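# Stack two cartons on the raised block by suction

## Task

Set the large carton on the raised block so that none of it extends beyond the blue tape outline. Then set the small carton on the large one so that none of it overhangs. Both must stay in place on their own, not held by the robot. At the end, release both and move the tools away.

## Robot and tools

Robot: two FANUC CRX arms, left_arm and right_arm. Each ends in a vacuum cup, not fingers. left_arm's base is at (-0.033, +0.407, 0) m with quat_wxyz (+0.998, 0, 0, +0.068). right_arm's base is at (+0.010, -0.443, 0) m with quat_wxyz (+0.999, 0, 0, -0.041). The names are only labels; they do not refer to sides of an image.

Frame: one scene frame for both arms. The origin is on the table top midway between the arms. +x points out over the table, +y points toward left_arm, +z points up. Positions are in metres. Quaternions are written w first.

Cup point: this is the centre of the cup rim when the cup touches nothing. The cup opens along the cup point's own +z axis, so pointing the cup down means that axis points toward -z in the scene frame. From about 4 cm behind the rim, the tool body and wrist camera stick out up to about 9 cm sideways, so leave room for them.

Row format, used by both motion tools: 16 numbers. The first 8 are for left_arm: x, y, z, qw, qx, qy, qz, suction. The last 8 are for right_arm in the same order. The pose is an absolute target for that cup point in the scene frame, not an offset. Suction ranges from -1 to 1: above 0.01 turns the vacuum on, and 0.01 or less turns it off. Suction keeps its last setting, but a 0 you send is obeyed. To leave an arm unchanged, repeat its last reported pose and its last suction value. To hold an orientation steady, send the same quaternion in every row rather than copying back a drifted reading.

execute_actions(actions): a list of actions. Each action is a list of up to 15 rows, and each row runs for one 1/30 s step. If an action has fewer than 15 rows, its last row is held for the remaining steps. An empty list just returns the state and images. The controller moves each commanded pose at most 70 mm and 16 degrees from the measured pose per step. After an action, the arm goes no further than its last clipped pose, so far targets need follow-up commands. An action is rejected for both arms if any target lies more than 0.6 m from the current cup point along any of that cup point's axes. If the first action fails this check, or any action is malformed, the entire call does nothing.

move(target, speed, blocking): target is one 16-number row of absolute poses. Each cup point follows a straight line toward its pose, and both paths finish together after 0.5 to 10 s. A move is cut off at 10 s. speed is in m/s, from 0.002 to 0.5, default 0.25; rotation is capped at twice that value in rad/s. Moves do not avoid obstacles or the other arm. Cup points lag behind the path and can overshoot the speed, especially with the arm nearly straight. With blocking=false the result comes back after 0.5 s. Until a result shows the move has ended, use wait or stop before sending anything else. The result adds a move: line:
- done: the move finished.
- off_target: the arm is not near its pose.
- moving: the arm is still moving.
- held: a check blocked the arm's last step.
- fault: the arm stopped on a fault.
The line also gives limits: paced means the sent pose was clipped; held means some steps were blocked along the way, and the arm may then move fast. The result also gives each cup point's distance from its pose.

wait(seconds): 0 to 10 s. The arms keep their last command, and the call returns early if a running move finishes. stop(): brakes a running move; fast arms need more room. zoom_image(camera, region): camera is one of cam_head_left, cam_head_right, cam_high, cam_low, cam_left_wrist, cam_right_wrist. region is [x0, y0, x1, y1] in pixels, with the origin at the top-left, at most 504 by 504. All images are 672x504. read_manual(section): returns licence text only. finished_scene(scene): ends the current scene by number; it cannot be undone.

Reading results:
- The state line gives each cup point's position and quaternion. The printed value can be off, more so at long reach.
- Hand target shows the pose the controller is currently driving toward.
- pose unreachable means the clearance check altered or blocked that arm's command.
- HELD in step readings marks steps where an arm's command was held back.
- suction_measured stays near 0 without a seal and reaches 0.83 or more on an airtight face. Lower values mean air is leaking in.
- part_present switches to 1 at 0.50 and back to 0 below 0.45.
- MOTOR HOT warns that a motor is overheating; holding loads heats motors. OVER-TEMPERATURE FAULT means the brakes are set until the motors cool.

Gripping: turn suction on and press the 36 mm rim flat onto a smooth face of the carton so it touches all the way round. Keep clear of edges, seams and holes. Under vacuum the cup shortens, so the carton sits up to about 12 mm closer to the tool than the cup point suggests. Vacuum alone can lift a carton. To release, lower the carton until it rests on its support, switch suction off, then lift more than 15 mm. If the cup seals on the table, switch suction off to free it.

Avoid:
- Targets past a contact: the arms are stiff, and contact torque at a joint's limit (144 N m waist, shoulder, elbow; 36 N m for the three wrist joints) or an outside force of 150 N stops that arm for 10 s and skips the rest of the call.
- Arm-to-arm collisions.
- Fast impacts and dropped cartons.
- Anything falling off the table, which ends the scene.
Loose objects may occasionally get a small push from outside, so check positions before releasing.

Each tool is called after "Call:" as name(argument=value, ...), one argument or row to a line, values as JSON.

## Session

Call:
execute_actions(
  actions=[],
)

Scene clock: 0.00 s.
left_arm: end_effector_position=(+0.4628, +0.4750, +0.3137) suction_measured=0.00 part_present=0 end_effector_quat_wxyz=(+0.003, -0.324, +0.946, +0.000) | right_arm: end_effector_position=(+0.5084, -0.4828, +0.3125) suction_measured=0.00 part_present=0 end_effector_quat_wxyz=(+0.000, +0.298, +0.955, +0.001)
Joint positions: left_arm=[ 0.264  0.128  0.193 -0.    -1.631  0.26 ] | right_arm=[ 0.263  0.132  0.195 -0.002 -1.633 -0.786]
Joint velocities: left_arm=[-0.     0.001 -0.    -0.002 -0.    -0.   ] | right_arm=[0.    0.    0.    0.003 0.    0.   ]
Hand target (left_arm): +0.463, +0.475, +0.314; +0.003, -0.324, +0.946, +0.000
Hand target (right_arm): +0.508, -0.483, +0.312; +0.000, +0.298, +0.955, +0.001
camera_calibration (this result's frames):
cam_left_wrist: T_world_to_cam=[[0.623962, -0.779792, 0.050943, 0.0719141], [-0.701259, -0.529972, 0.476829, 0.447251], [-0.344829, -0.333247, -0.877519, 0.67564], [0, 0, 0, 1]] pos_world=[0.501747, 0.518263, 0.375961]
cam_right_wrist: T_world_to_cam=[[-0.553342, -0.829746, -0.0730344, -0.0859727], [-0.758666, 0.465854, 0.455419, 0.489544], [-0.343859, 0.307411, -0.887276, 0.679957], [0, 0, 0, 1]] pos_world=[0.557637, -0.508418, 0.374083]

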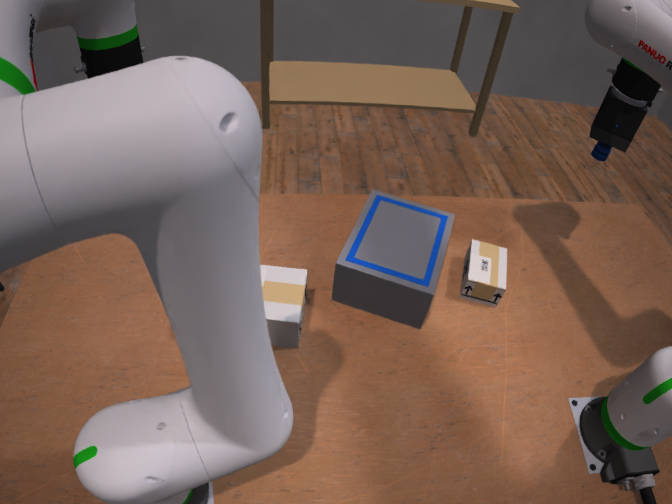

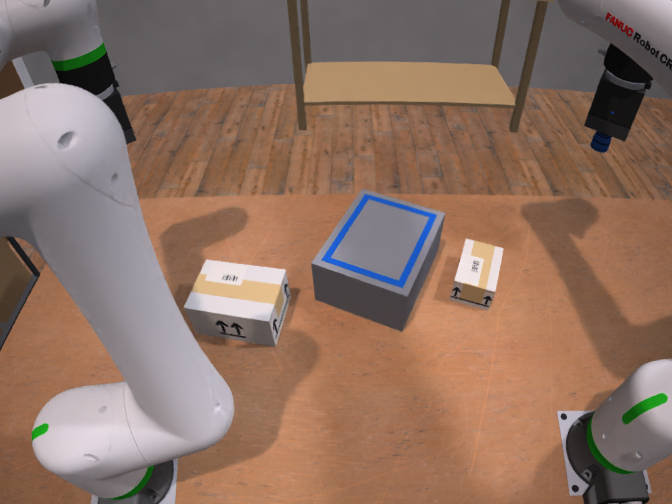

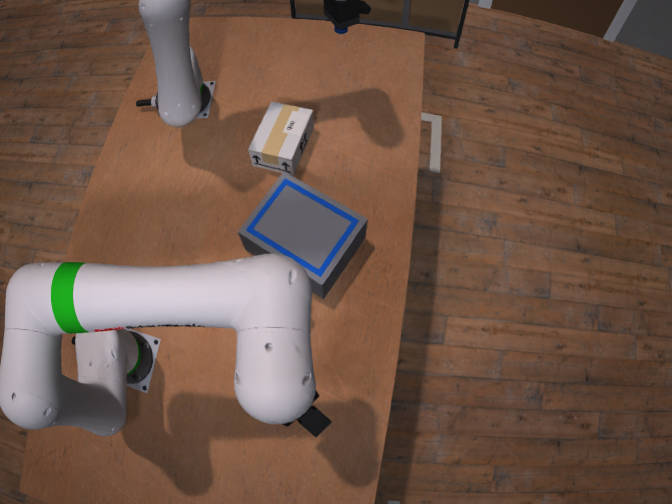

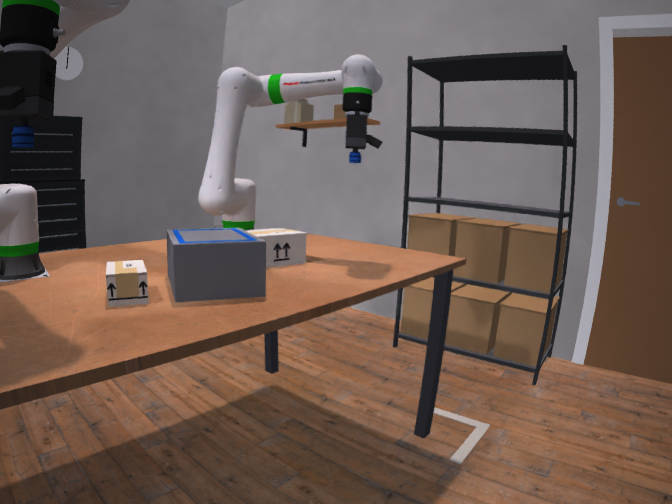

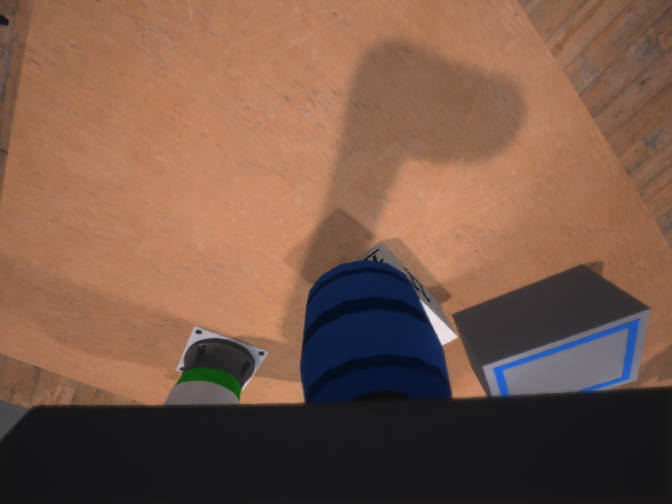

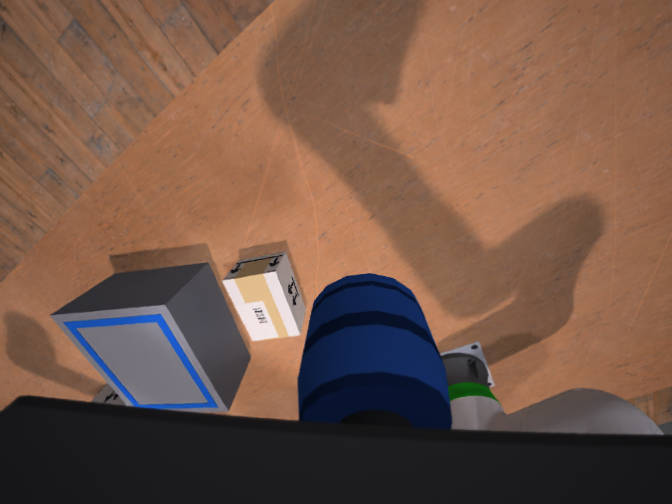

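Call:
zoom_image(
  camera="cam_head_right",
  region=[176, 180, 512, 360],
)

Region (176, 180, 512, 360) of cam_head_right's 672x504 image, scaled by 1.500, with more detail than that image has; it fills the top 270 rows of this view, and the rest is white.

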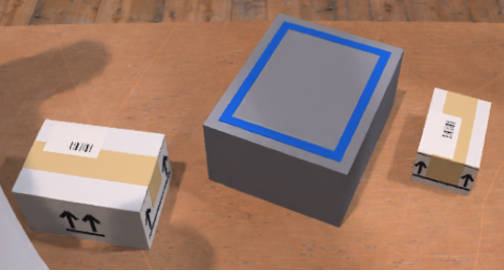

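Call:
move(
  target=[0.332,0.25,0.18,0,-0.654,0.756,0,0, 0.425,-0.268,0.15,0,0.199,0.98,0,0],
  speed=0.35,
)

Scene clock: 12.93 s.
left_arm: end_effector_position=(+0.3329, +0.2497, +0.1796) suction_measured=0.00 part_present=0 end_effector_quat_wxyz=(-0.001, -0.654, +0.756, -0.001) | right_arm: end_effector_position=(+0.4249, -0.2678, +0.1500) suction_measured=0.00 part_present=0 end_effector_quat_wxyz=(-0.001, +0.199, +0.980, -0.000)
Joint positions: left_arm=[-0.206 -0.1   -0.353  0.003 -1.317  1.496] | right_arm=[ 0.773  0.06  -0.267 -0.001 -1.244 -1.092]
Joint velocities: left_arm=[-0.001  0.001  0.001 -0.    -0.001  0.001] | right_arm=[ 0.002  0.    -0.001 -0.     0.    -0.   ]
Hand target (left_arm): +0.333, +0.250, +0.180; -0.001, -0.654, +0.756, -0.001
Hand target (right_arm): +0.425, -0.268, +0.150; -0.001, +0.199, +0.980, -0.000
Off the commanded pose (left_arm): 0.001 m, 0 deg.
Off the commanded pose (right_arm): 0.000 m, 0 deg.
move: done
camera_calibration (this result's frames):
cam_left_wrist: T_world_to_cam=[[0.990428, -0.128304, 0.0508997, -0.300562], [-0.136849, -0.864565, 0.483528, 0.195162], [-0.0180326, -0.485865, -0.873848, 0.366723], [0, 0, 0, 1]] pos_world=[0.331006, 0.308345, 0.241392]
cam_right_wrist: T_world_to_cam=[[-0.374657, -0.924491, -0.0703481, -0.0672971], [-0.836399, 0.304265, 0.455917, 0.389669], [-0.400086, 0.229652, -0.887238, 0.443972], [0, 0, 0, 1]] pos_world=[0.478332, -0.282737, 0.211517]

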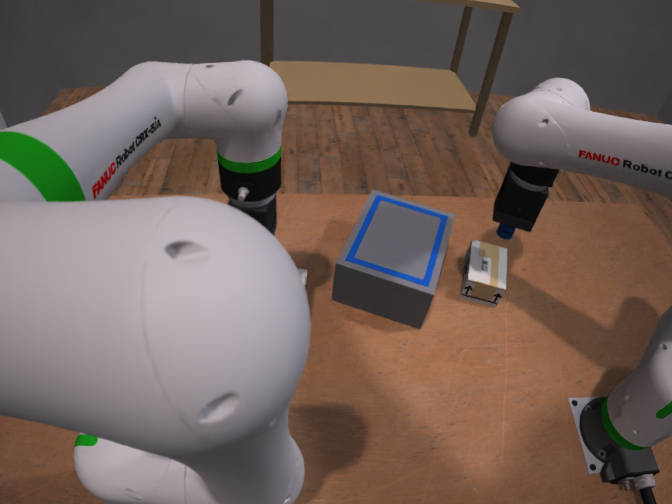

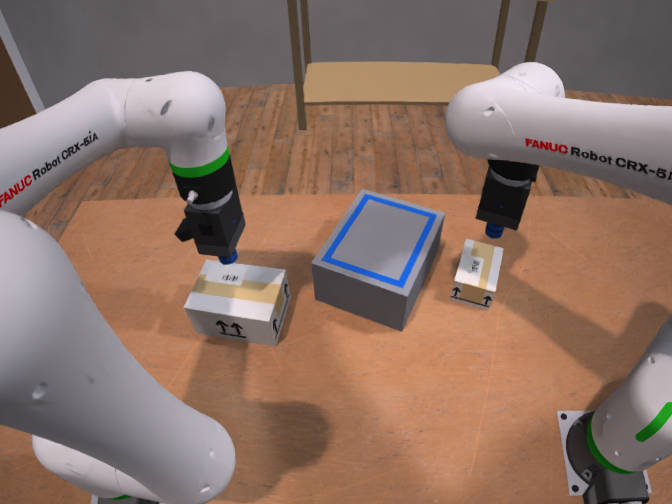

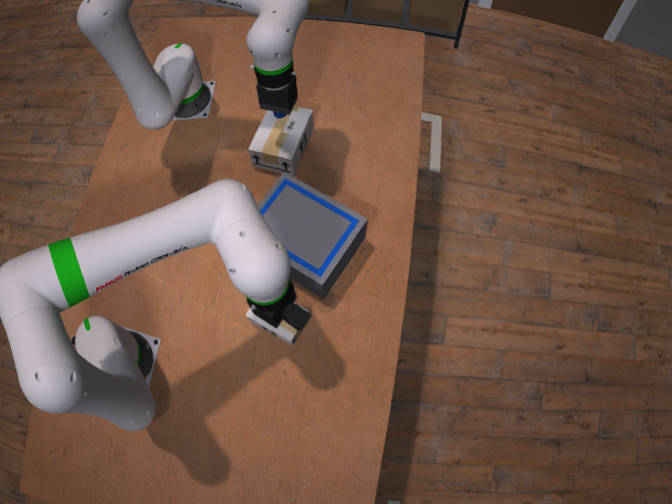

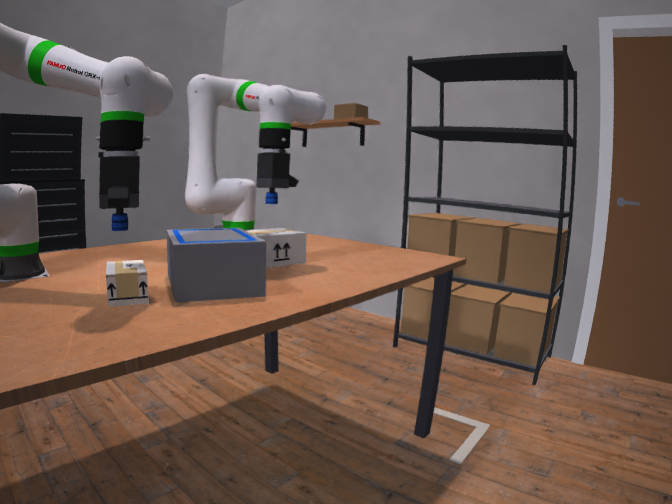

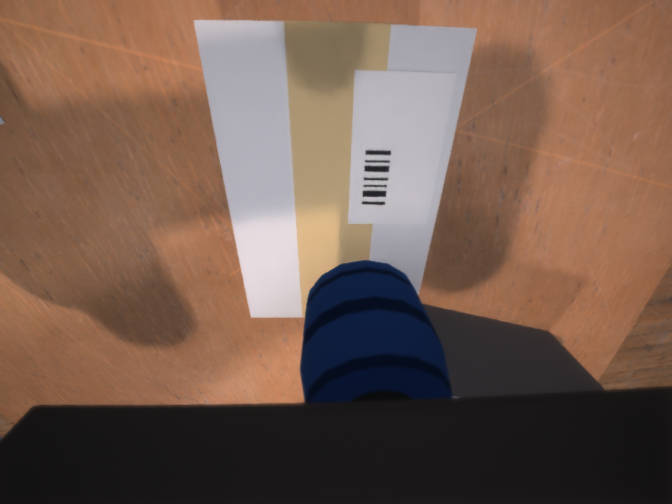

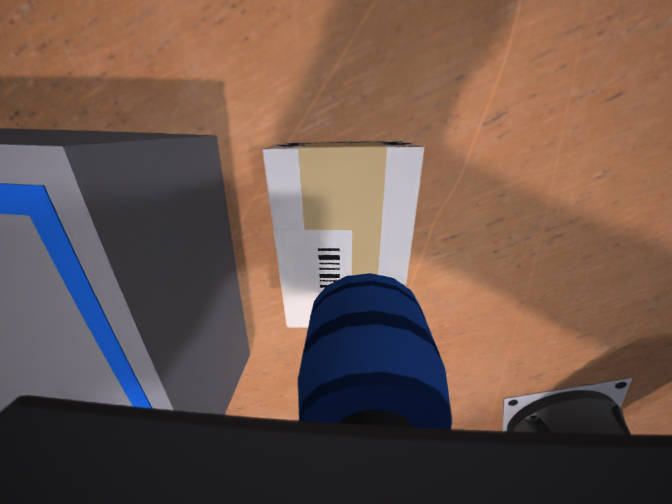

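Call:
move(
  target=[0.327,0.252,0.105,0,-0.654,0.756,0,1, 0.411,-0.249,0.08,0,0.199,0.98,0,1],
  speed=0.12,
)

Call:
move(
  target=[0.327,0.252,0.088,0,-0.654,0.756,0,1, 0.411,-0.249,0.062,0,0.199,0.98,0,1],
  speed=0.02,
)

Scene clock: 19.87 s.
left_arm: end_effector_position=(+0.3273, +0.2520, +0.1050) suction_measured=0.00 part_present=0 end_effector_quat_wxyz=(+0.000, -0.654, +0.756, +0.000) | right_arm: end_effector_position=(+0.4111, -0.2489, +0.0800) suction_measured=0.00 part_present=0 end_effector_quat_wxyz=(+0.000, +0.199, +0.980, -0.000)
Joint positions: left_arm=[-0.203 -0.047 -0.488 -0.    -1.13   1.494] | right_arm=[ 0.828  0.12  -0.38   0.    -1.071 -1.147]
Joint velocities: left_arm=[-0.     0.001 -0.001  0.001  0.001 -0.   ] | right_arm=[ 0.     0.001 -0.001  0.     0.    -0.   ]
Hand target (left_arm): +0.327, +0.252, +0.105; -0.000, -0.654, +0.756, -0.000
Hand target (right_arm): +0.411, -0.249, +0.080; -0.000, +0.199, +0.980, -0.000
Off the commanded pose (left_arm): 0.000 m, 0 deg.
Off the commanded pose (right_arm): 0.000 m, 0 deg.
move: done
camera_calibration (this result's frames):
cam_left_wrist: T_world_to_cam=[[0.990455, -0.128481, 0.04992, -0.290782], [-0.136575, -0.865827, 0.481344, 0.232922], [-0.0186215, -0.483567, -0.875109, 0.302245], [0, 0, 0, 1]] pos_world=[0.325446, 0.310466, 0.166898]
cam_right_wrist: T_world_to_cam=[[-0.374141, -0.924677, -0.070647, -0.0602185], [-0.837053, 0.303928, 0.45494, 0.404611], [-0.399201, 0.229347, -0.887715, 0.371615], [0, 0, 0, 1]] pos_world=[0.464499, -0.263884, 0.14156]

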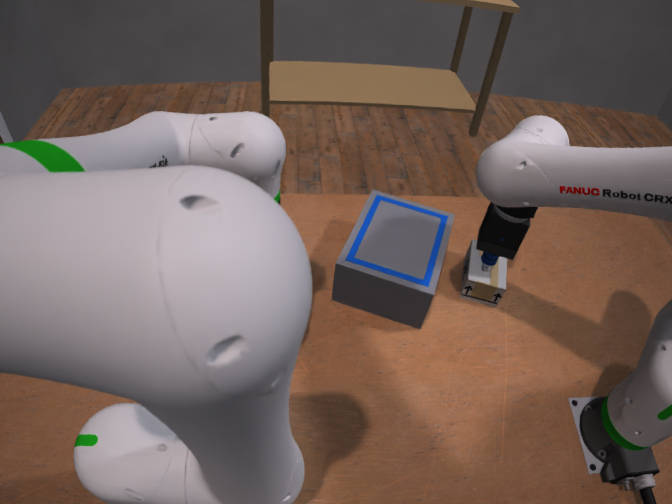

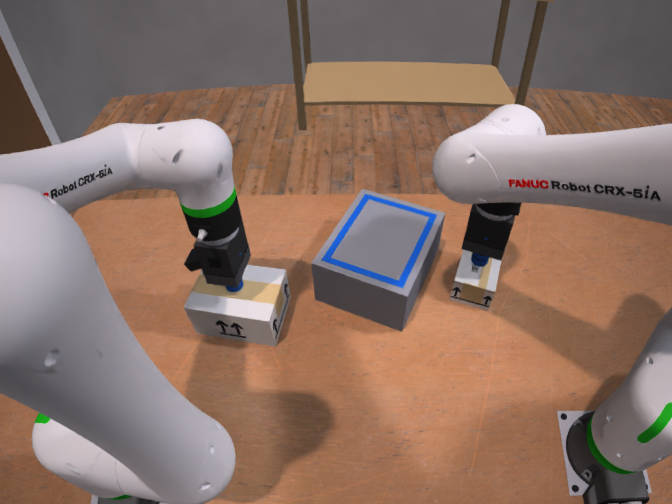

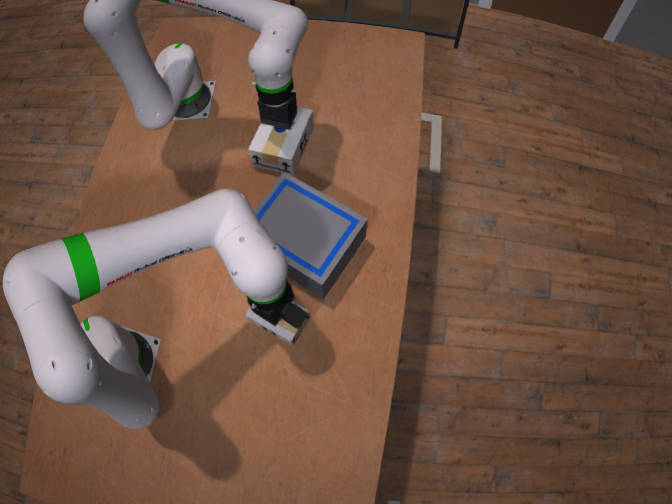

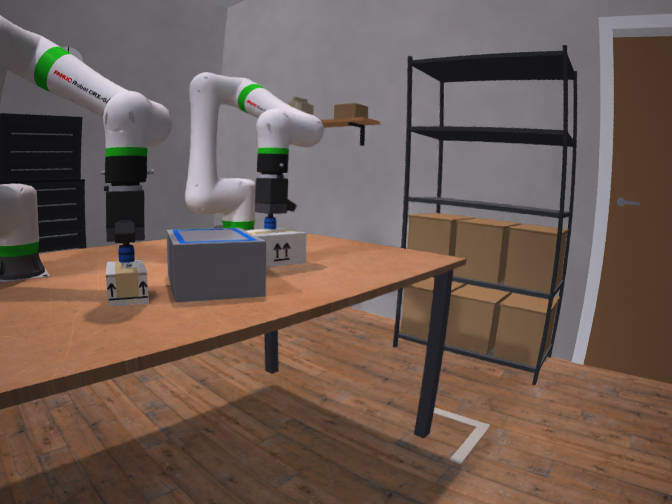

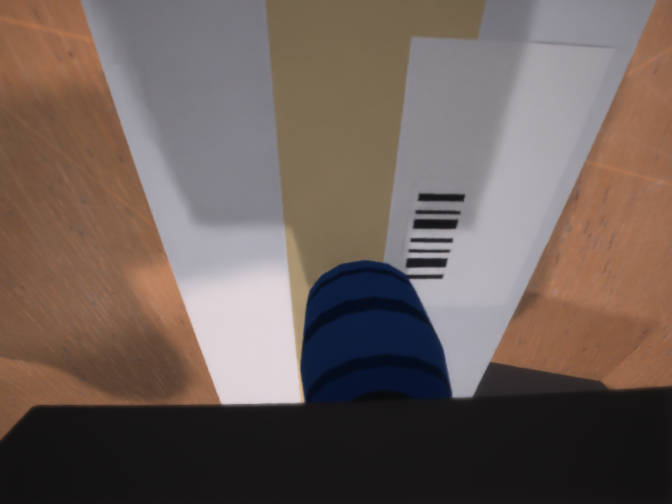

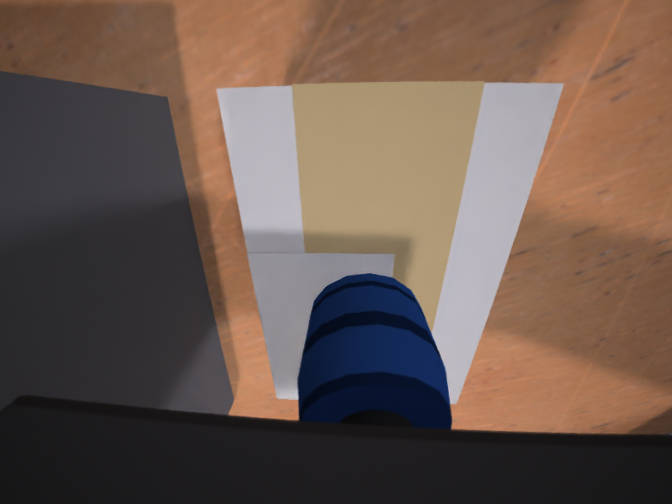

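Scene clock: 21.00 s.
left_arm: end_effector_position=(+0.3271, +0.2520, +0.0880) suction_measured=0.93 part_present=1 end_effector_quat_wxyz=(+0.000, -0.654, +0.756, -0.000) | right_arm: end_effector_position=(+0.4110, -0.2490, +0.0620) suction_measured=0.91 part_present=1 end_effector_quat_wxyz=(+0.000, +0.199, +0.980, -0.000)
Joint positions: left_arm=[-0.203 -0.027 -0.513  0.    -1.085  1.494] | right_arm=[ 0.828  0.143 -0.402  0.    -1.026 -1.147]
Joint velocities: left_arm=[ 0.001  0.    -0.    -0.001  0.    -0.   ] | right_arm=[-0.001  0.    -0.001  0.001  0.     0.   ]
Hand target (left_arm): +0.327, +0.252, +0.088; -0.000, -0.654, +0.756, -0.000
Hand target (right_arm): +0.411, -0.249, +0.062; +0.000, +0.199, +0.980, -0.000
Off the commanded pose (left_arm): 0.000 m, 0 deg.
Off the commanded pose (right_arm): 0.000 m, 0 deg.
move: done
camera_calibration (this result's frames):
cam_left_wrist: T_world_to_cam=[[0.990471, -0.128375, 0.0498708, -0.289705], [-0.136455, -0.865773, 0.481473, 0.240975], [-0.0186321, -0.48369, -0.875041, 0.287418], [0, 0, 0, 1]] pos_world=[0.325182, 0.31046, 0.149928]
cam_right_wrist: T_world_to_cam=[[-0.373847, -0.924791, -0.0707116, -0.0616882], [-0.837177, 0.303646, 0.4549, 0.41274], [-0.399216, 0.229261, -0.887731, 0.355649], [0, 0, 0, 1]] pos_world=[0.464456, -0.263912, 0.123603]

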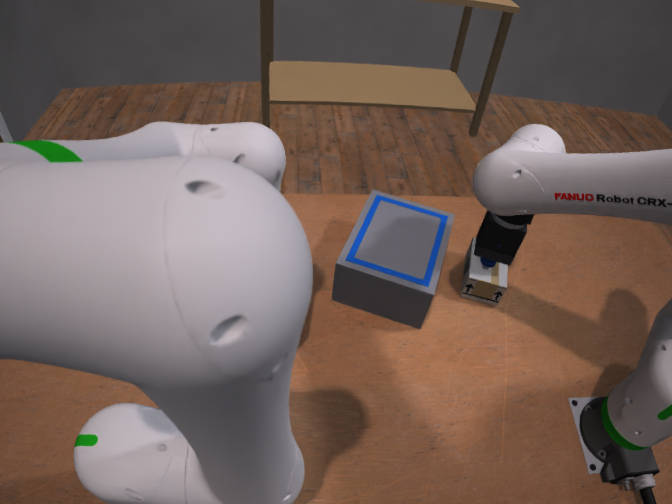

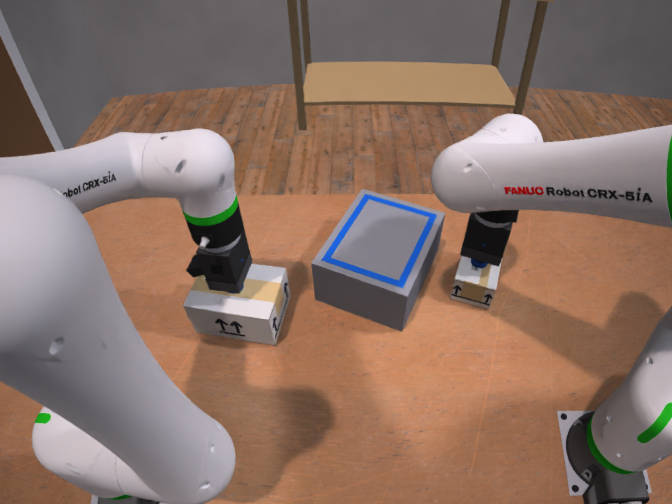

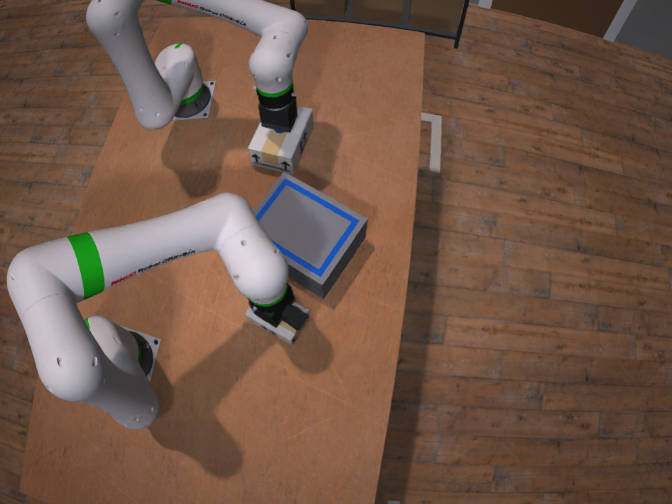

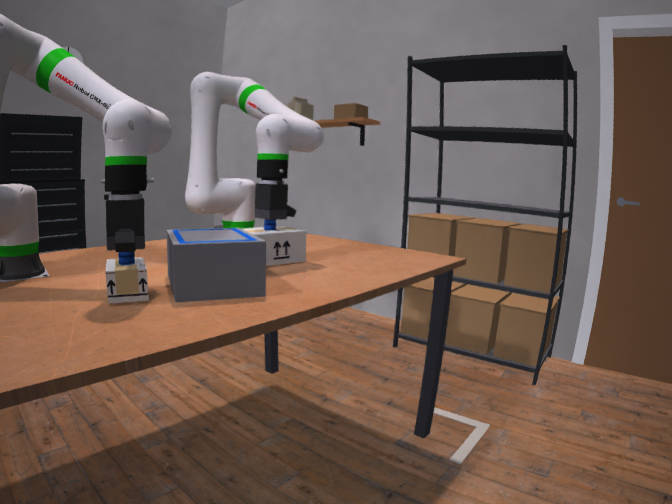

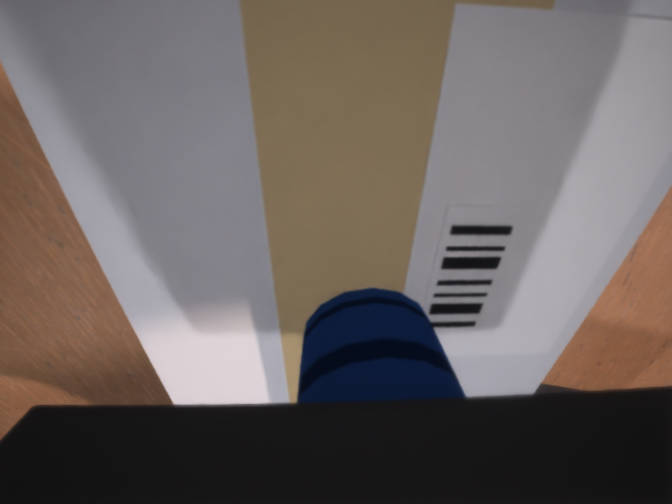

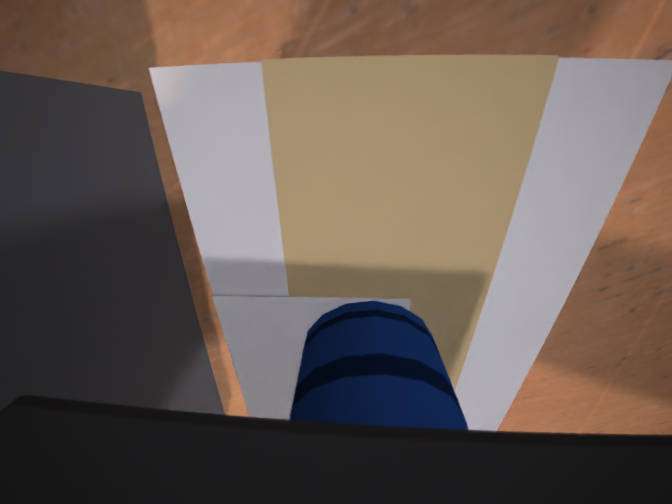

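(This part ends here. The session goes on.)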